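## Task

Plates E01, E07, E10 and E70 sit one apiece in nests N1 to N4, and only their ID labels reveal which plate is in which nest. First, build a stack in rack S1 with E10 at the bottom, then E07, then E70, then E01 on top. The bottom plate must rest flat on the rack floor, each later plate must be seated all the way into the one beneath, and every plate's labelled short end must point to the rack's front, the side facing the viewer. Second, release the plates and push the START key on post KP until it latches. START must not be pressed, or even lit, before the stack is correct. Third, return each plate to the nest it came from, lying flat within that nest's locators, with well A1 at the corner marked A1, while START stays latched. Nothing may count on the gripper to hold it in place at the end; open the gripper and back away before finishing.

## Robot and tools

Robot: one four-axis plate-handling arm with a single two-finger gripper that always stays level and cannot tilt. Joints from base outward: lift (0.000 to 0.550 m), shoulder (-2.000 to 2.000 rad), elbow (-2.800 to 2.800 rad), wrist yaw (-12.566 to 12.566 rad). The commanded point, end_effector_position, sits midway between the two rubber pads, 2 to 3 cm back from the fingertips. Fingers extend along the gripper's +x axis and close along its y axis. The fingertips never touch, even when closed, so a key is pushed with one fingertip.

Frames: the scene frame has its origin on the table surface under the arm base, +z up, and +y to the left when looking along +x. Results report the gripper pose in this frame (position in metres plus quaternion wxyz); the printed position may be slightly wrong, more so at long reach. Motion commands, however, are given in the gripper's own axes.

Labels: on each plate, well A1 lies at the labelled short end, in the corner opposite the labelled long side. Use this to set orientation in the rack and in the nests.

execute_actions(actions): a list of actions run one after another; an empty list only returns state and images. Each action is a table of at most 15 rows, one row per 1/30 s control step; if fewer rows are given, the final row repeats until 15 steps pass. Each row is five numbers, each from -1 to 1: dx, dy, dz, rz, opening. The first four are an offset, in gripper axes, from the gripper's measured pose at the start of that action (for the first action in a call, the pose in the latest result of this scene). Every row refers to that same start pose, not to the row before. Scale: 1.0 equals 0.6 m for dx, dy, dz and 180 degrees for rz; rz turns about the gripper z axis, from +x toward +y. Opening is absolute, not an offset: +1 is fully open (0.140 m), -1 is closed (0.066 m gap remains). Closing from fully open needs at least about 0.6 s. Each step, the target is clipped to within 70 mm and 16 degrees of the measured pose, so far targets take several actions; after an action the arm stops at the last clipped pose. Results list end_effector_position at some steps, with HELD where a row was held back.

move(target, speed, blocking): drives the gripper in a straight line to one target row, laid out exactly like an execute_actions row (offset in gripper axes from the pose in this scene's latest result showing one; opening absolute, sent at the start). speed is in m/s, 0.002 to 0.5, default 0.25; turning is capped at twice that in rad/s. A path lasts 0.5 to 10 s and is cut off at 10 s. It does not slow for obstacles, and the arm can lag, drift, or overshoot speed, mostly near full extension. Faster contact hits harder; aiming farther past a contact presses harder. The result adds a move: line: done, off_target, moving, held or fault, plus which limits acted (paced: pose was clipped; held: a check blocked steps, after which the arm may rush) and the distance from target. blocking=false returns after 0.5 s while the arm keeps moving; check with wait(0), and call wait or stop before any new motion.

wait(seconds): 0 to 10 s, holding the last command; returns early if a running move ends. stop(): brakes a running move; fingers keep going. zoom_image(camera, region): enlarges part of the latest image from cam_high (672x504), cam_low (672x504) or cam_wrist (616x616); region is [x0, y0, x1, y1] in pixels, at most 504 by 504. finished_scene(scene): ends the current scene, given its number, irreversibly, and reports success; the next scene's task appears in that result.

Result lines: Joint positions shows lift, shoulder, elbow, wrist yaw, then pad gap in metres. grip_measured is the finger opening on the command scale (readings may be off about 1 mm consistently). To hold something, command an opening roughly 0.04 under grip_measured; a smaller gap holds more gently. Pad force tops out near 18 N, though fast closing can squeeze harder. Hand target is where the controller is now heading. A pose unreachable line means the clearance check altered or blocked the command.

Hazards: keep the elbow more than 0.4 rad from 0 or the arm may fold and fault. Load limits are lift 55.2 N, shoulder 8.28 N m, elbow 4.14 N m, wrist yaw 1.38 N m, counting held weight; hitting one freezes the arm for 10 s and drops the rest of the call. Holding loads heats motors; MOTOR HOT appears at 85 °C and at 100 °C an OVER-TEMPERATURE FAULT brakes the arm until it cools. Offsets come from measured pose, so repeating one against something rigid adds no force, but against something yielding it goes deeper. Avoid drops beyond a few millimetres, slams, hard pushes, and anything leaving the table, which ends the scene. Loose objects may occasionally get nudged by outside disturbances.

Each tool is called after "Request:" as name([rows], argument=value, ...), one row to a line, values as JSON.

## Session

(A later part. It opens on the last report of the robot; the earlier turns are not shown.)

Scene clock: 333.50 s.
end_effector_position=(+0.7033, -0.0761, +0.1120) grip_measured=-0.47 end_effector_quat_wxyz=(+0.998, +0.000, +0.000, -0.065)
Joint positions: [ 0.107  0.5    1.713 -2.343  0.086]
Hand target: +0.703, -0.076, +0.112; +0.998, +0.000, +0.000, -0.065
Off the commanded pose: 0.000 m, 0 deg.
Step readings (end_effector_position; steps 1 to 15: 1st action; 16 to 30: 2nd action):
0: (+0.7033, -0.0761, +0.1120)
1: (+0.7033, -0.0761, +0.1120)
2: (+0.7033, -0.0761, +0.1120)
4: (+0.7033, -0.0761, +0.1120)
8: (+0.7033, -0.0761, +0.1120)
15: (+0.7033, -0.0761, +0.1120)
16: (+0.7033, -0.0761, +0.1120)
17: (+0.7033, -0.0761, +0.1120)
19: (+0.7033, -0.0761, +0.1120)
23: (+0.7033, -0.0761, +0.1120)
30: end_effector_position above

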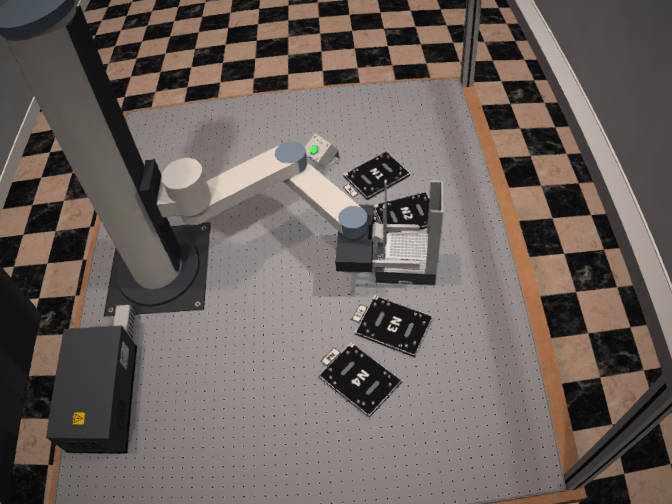

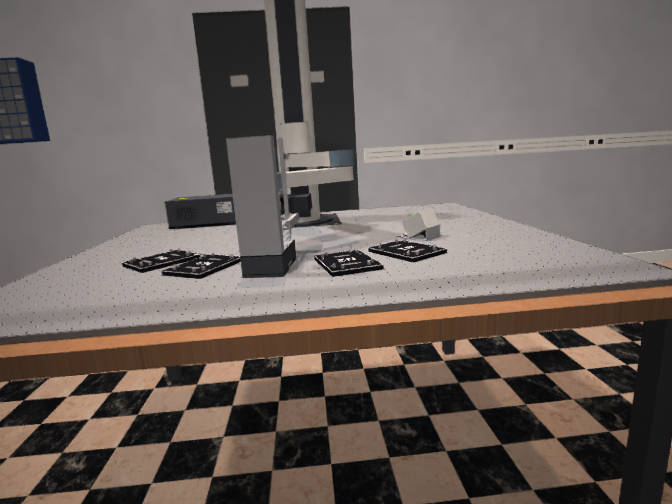

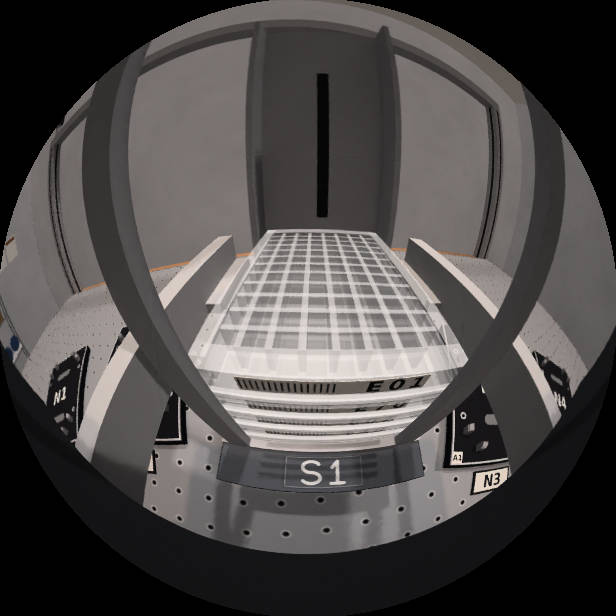

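Request:
execute_actions([
  [[0,0,0,0,-0.38]],
  [[0,0,0,0,-0.51]],
])

Request:
move(target=[0,0.0004,0.3967,0,-0.51], speed=0.2)

Request:
move(target=[-0.0628,-0.2906,0,-0.1073,-0.51])

Request:
move(target=[0,0,-0.485,0,-0.51])

Request:
move(target=[0,0,-0.024,0,-0.51], speed=0.015)

Request:
move(target=[0,0,0,0,0.1])

Request:
move(target=[-0.25,0,0.0907,0,0.1])

Request:
move(target=[-0.0698,0.196,0,0.1073,0.1])

Request:
move(target=[0.3,0,0,0,0.1])

Scene clock: 358.40 s.
end_effector_position=(+0.7029, -0.0760, +0.0990) grip_measured=-0.47 end_effector_quat_wxyz=(+0.998, +0.000, +0.000, -0.065)
Joint positions: [ 0.094  0.501  1.711 -2.342  0.086]
Hand target: +0.703, -0.076, +0.099; +0.998, +0.000, +0.000, -0.065
Off the commanded pose: 0.000 m, 0 deg.
Step readings (end_effector_position; steps 1 to 15: 1st action; 16 to 30: 2nd action):
0: (+0.7029, -0.0760, +0.0990)
1: (+0.7029, -0.0760, +0.0990)
2: (+0.7029, -0.0760, +0.0990)
4: (+0.7029, -0.0760, +0.0990)
8: (+0.7029, -0.0760, +0.0990)
15: (+0.7029, -0.0760, +0.0990)
16: (+0.7029, -0.0760, +0.0990)
17: (+0.7029, -0.0760, +0.0990)
19: (+0.7029, -0.0760, +0.0990)
23: (+0.7029, -0.0760, +0.0990)
30: end_effector_position above

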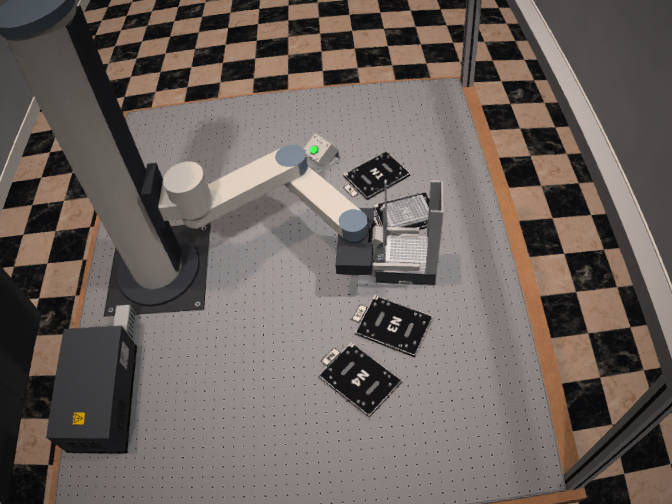

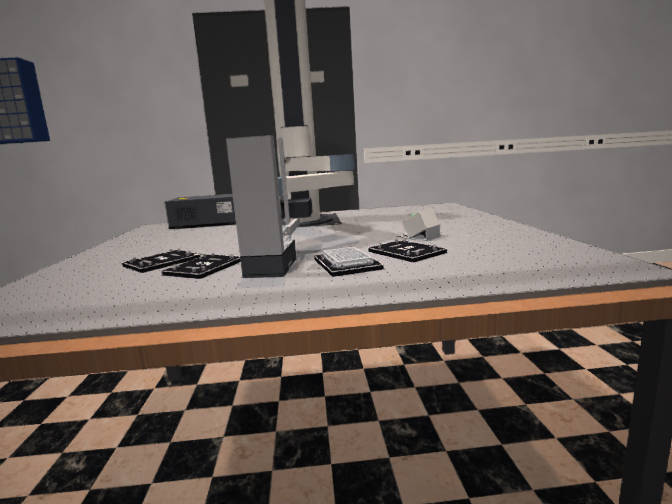

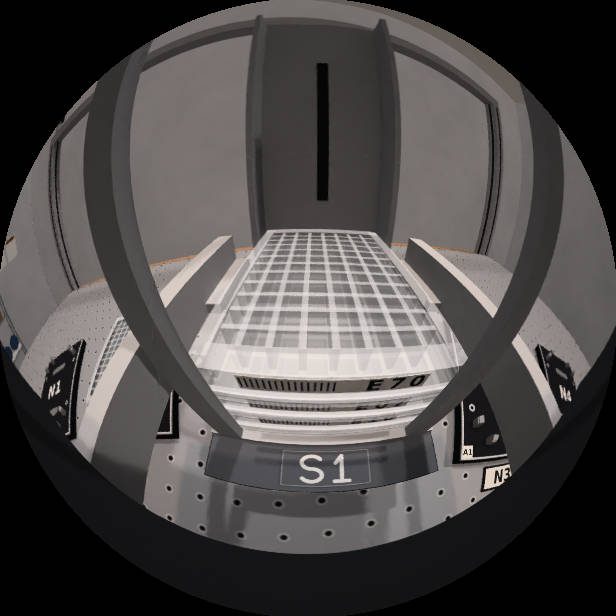

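Scene clock: 360.00 s.
end_effector_position=(+0.7030, -0.0758, +0.3371) grip_measured=-0.47 end_effector_quat_wxyz=(+0.998, +0.000, +0.000, -0.065)
Joint positions: [ 0.332  0.501  1.711 -2.342  0.086]
Hand target: +0.703, -0.076, +0.337; +0.998, +0.000, +0.000, -0.065
Off the commanded pose: 0.000 m, 0 deg.
move: done

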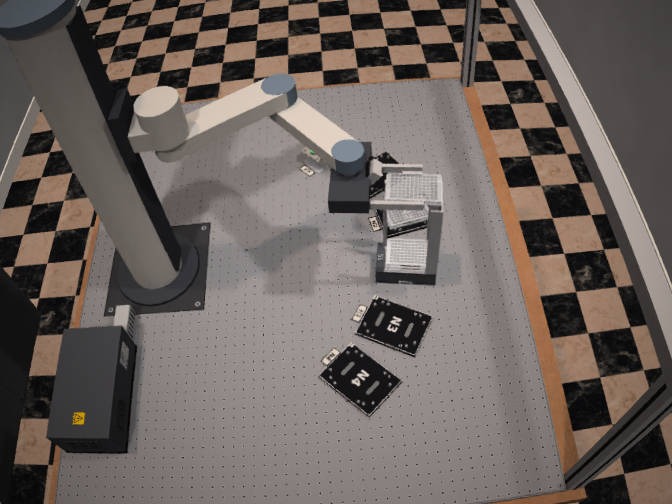

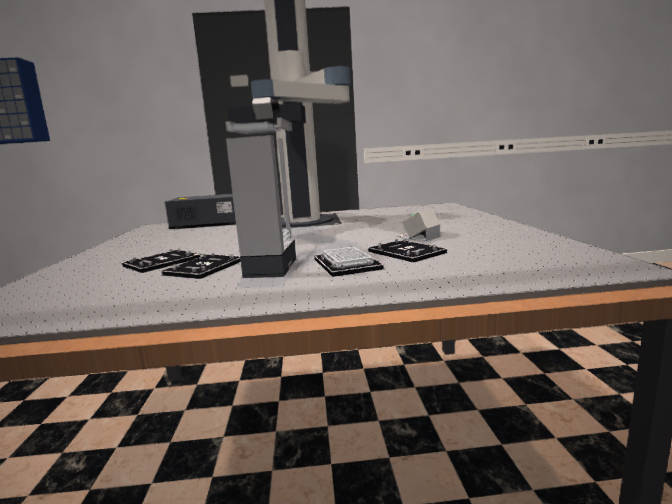

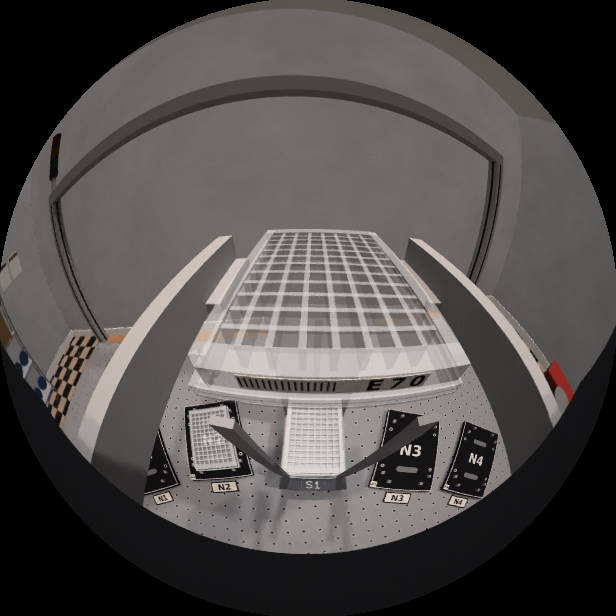

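Scene clock: 361.10 s.
end_effector_position=(+0.6428, -0.2440, +0.3371) grip_measured=-0.47 end_effector_quat_wxyz=(+0.973, +0.000, +0.000, -0.232)
Joint positions: [ 0.332  0.178  1.677 -2.322  0.086]
Hand target: +0.643, -0.244, +0.337; +0.973, +0.000, +0.000, -0.231
Off the commanded pose: 0.000 m, 0 deg.
move: done

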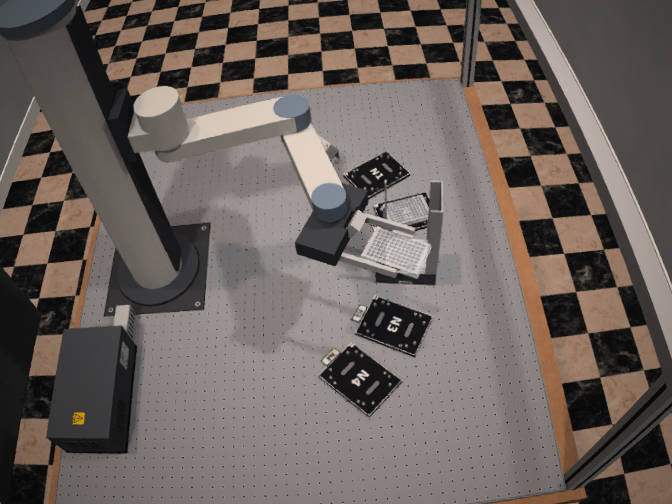

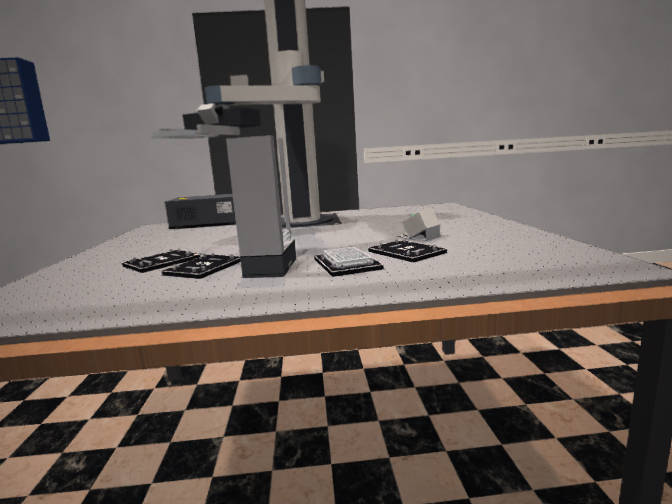

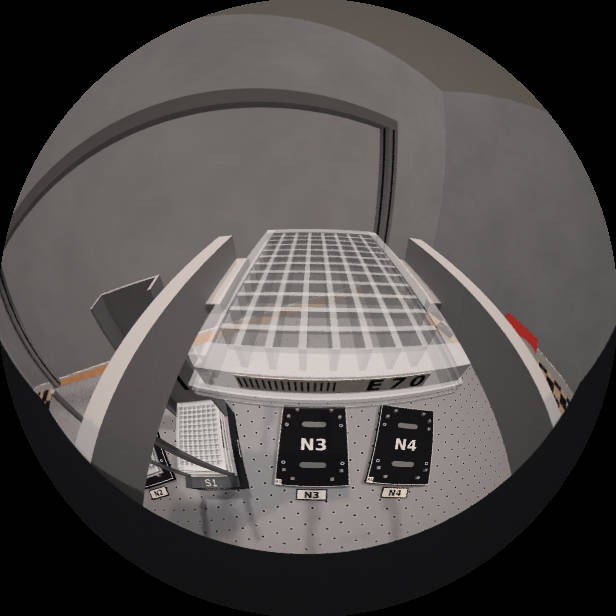

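Scene clock: 362.67 s.
end_effector_position=(+0.6428, -0.2440, +0.0460) grip_measured=-0.47 end_effector_quat_wxyz=(+0.973, +0.000, +0.000, -0.232)
Joint positions: [ 0.041  0.178  1.677 -2.322  0.086]
Hand target: +0.643, -0.244, +0.046; +0.973, +0.000, +0.000, -0.232
Off the commanded pose: 0.000 m, 0 deg.
move: done

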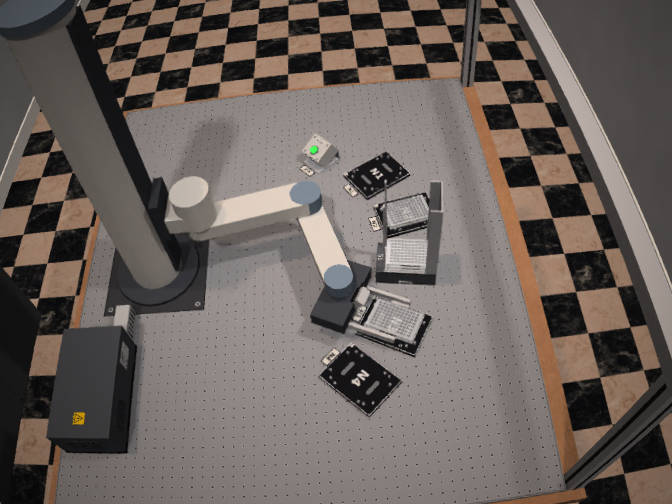

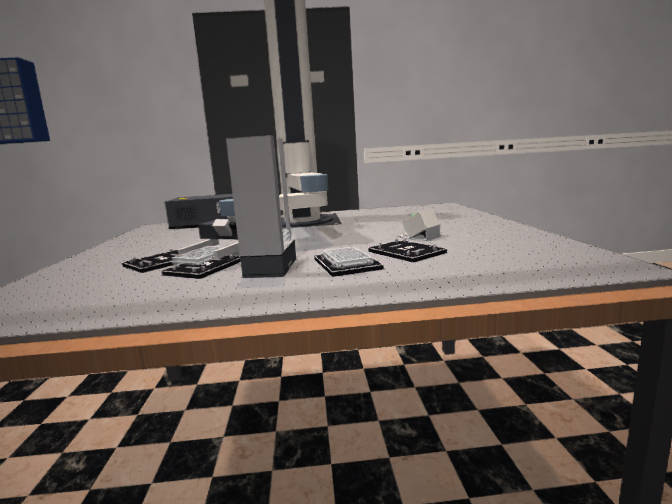

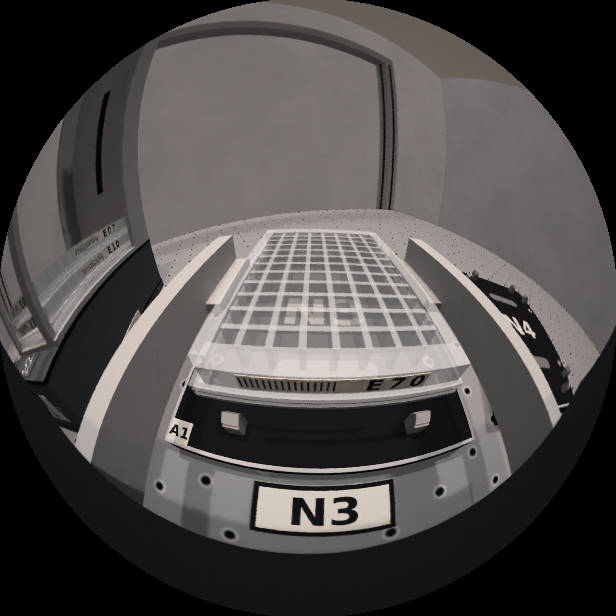

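Scene clock: 363.83 s.
end_effector_position=(+0.6427, -0.2441, +0.0316) grip_measured=-0.47 end_effector_quat_wxyz=(+0.973, +0.000, +0.000, -0.232)
Joint positions: [ 0.027  0.178  1.677 -2.323  0.086]
Hand target: +0.643, -0.244, +0.032; +0.973, +0.000, +0.000, -0.232
Off the commanded pose: 0.000 m, 0 deg.
move: done

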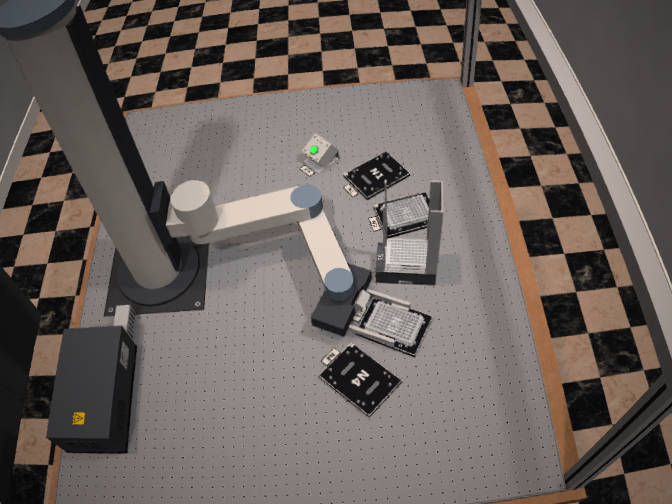

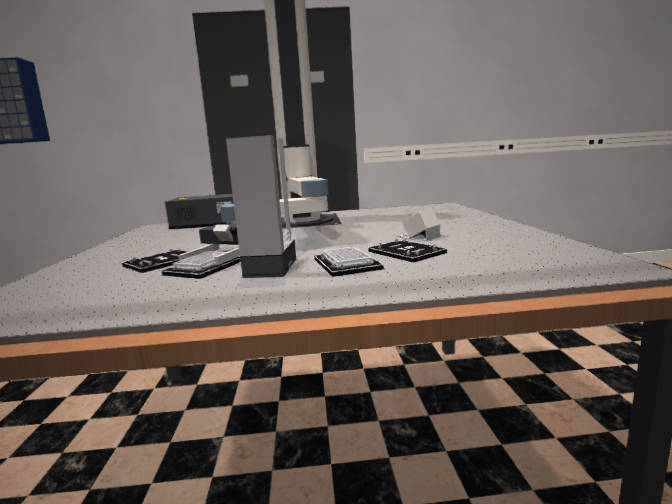

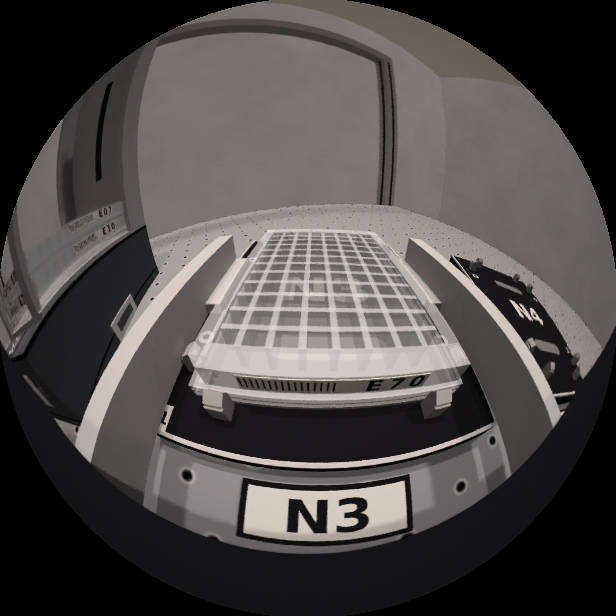

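Scene clock: 364.33 s.
end_effector_position=(+0.6427, -0.2441, +0.0316) grip_measured=+0.10 end_effector_quat_wxyz=(+0.973, +0.000, +0.000, -0.232)
Joint positions: [ 0.027  0.178  1.677 -2.323  0.107]
Hand target: +0.643, -0.244, +0.032; +0.973, +0.000, +0.000, -0.232
Off the commanded pose: 0.000 m, 0 deg.
move: done

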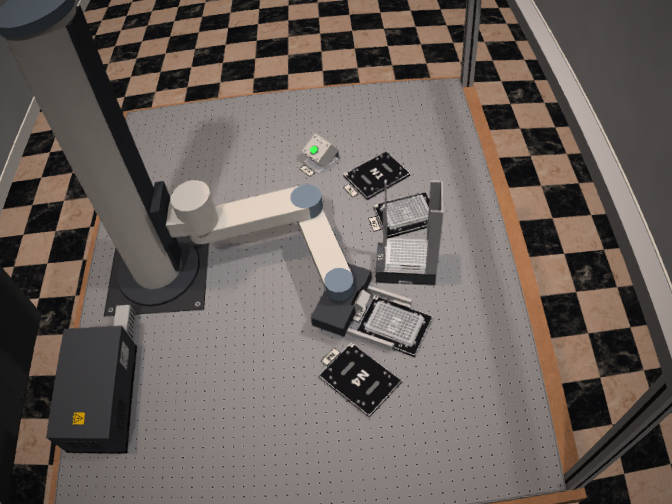

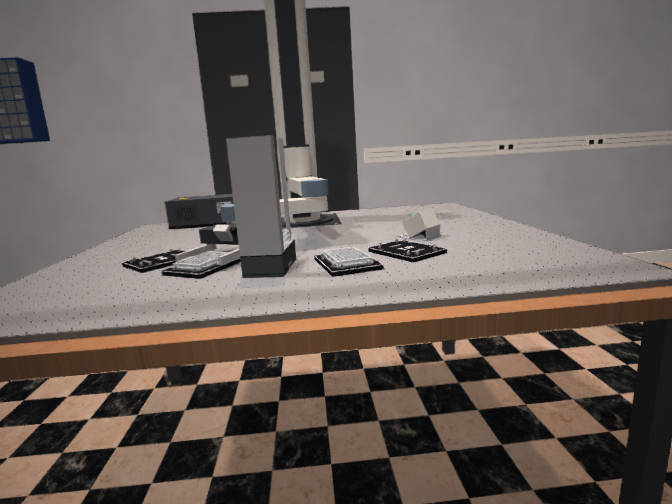

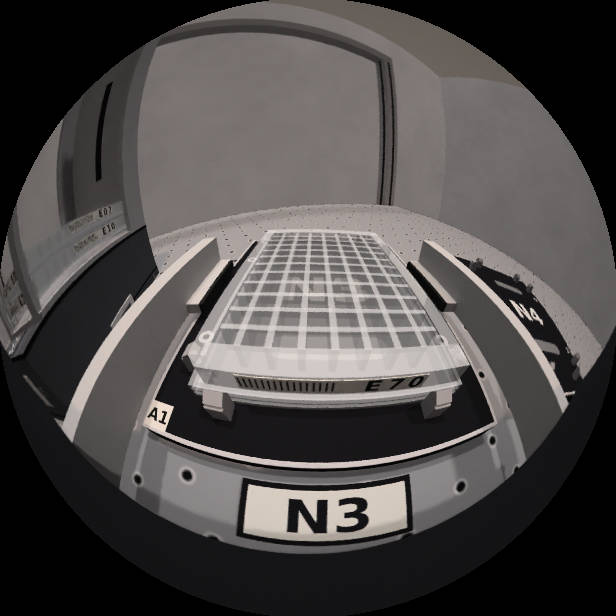

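Scene clock: 365.37 s.
end_effector_position=(+0.5088, -0.1763, +0.0860) grip_measured=+0.10 end_effector_quat_wxyz=(+0.973, +0.000, +0.000, -0.232)
Joint positions: [ 0.081  0.455  0.937 -1.862  0.107]
Hand target: +0.509, -0.176, +0.086; +0.973, +0.000, +0.000, -0.232
Off the commanded pose: 0.000 m, 0 deg.
move: done

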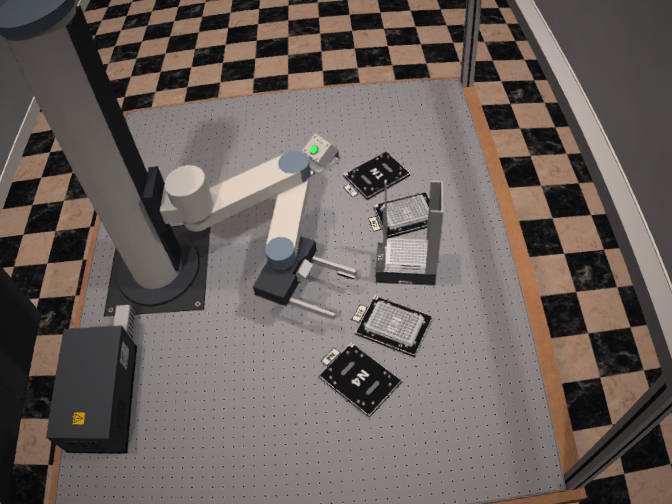

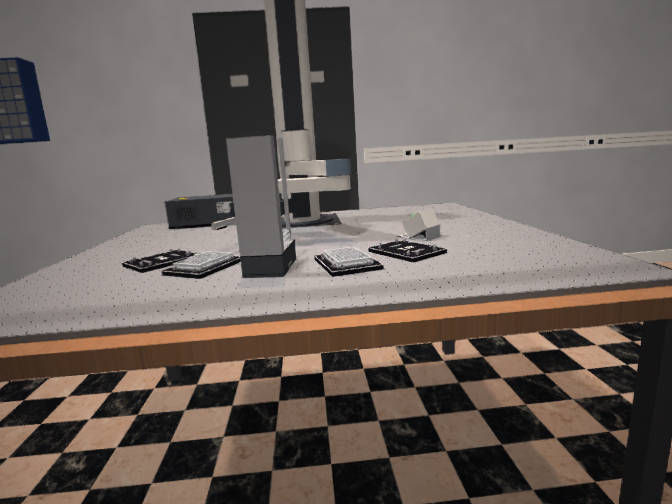

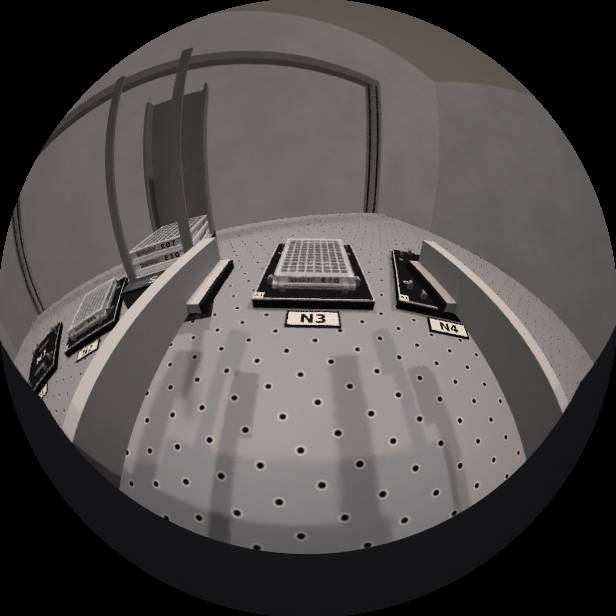

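Scene clock: 366.43 s.
end_effector_position=(+0.5247, -0.0524, +0.0860) grip_measured=+0.10 end_effector_quat_wxyz=(+0.998, +0.000, +0.000, -0.066)
Joint positions: [ 0.081  0.822  0.834 -1.787  0.107]
Hand target: +0.525, -0.053, +0.086; +0.998, +0.000, +0.000, -0.066
Off the commanded pose: 0.000 m, 0 deg.
move: done

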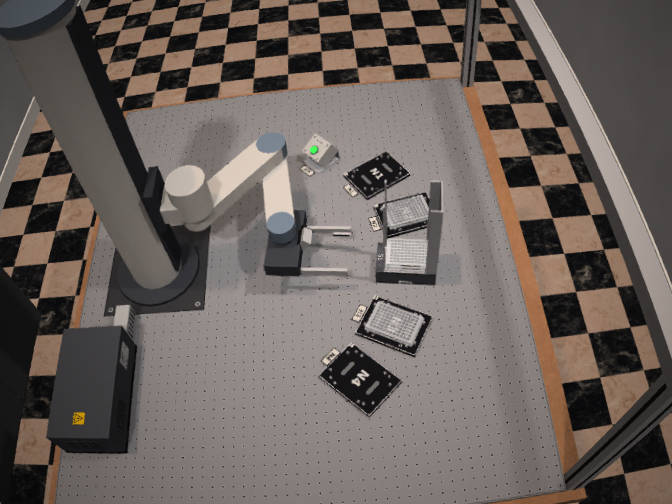

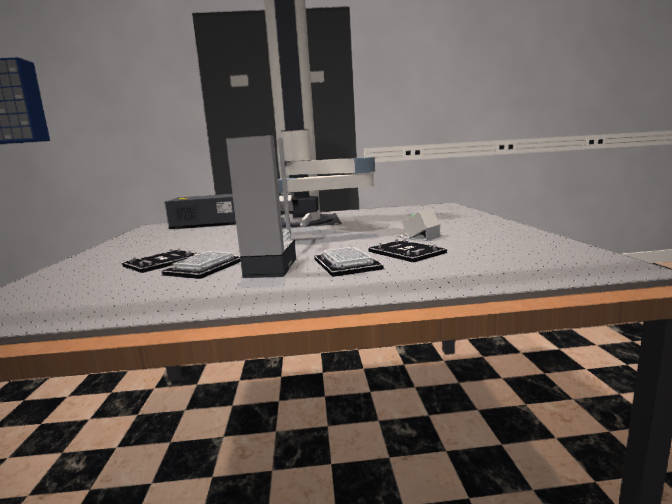

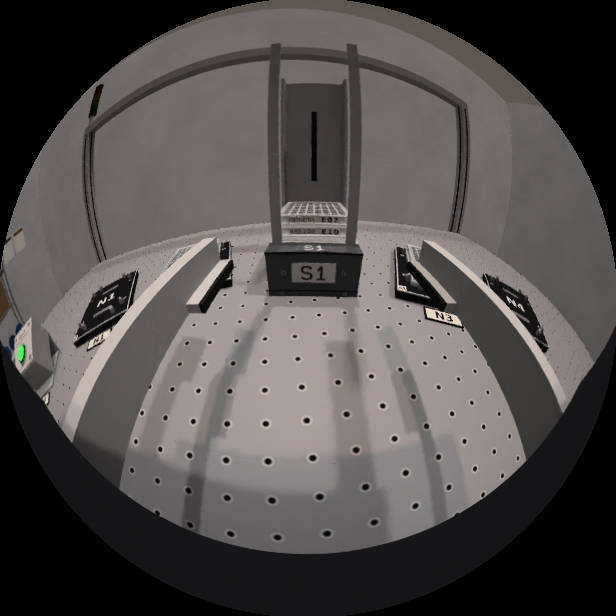

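Scene clock: 367.60 s.
end_effector_position=(+0.7032, -0.0760, +0.0860) grip_measured=+0.10 end_effector_quat_wxyz=(+0.998, +0.000, +0.000, -0.065)
Joint positions: [ 0.081  0.501  1.712 -2.344  0.107]
Hand target: +0.703, -0.076, +0.086; +0.998, +0.000, +0.000, -0.066
Off the commanded pose: 0.000 m, 0 deg.
move: done

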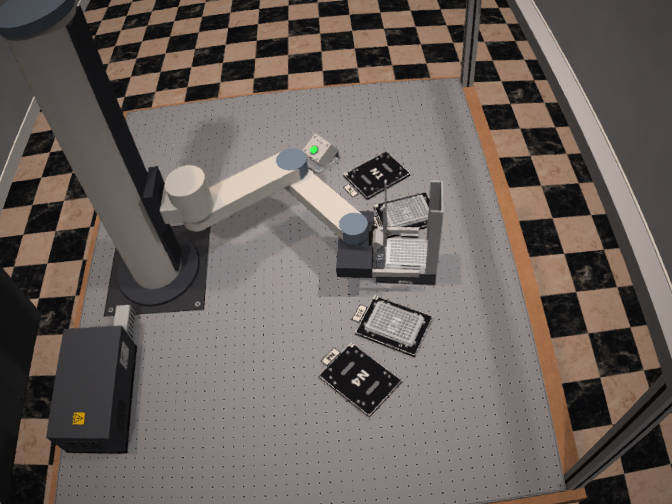

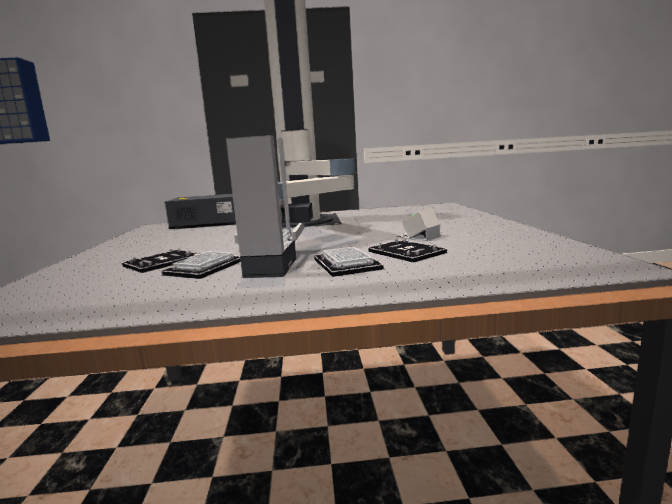

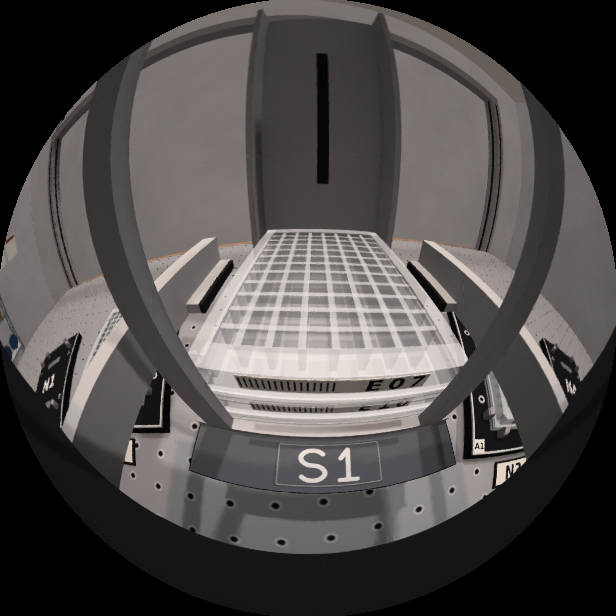

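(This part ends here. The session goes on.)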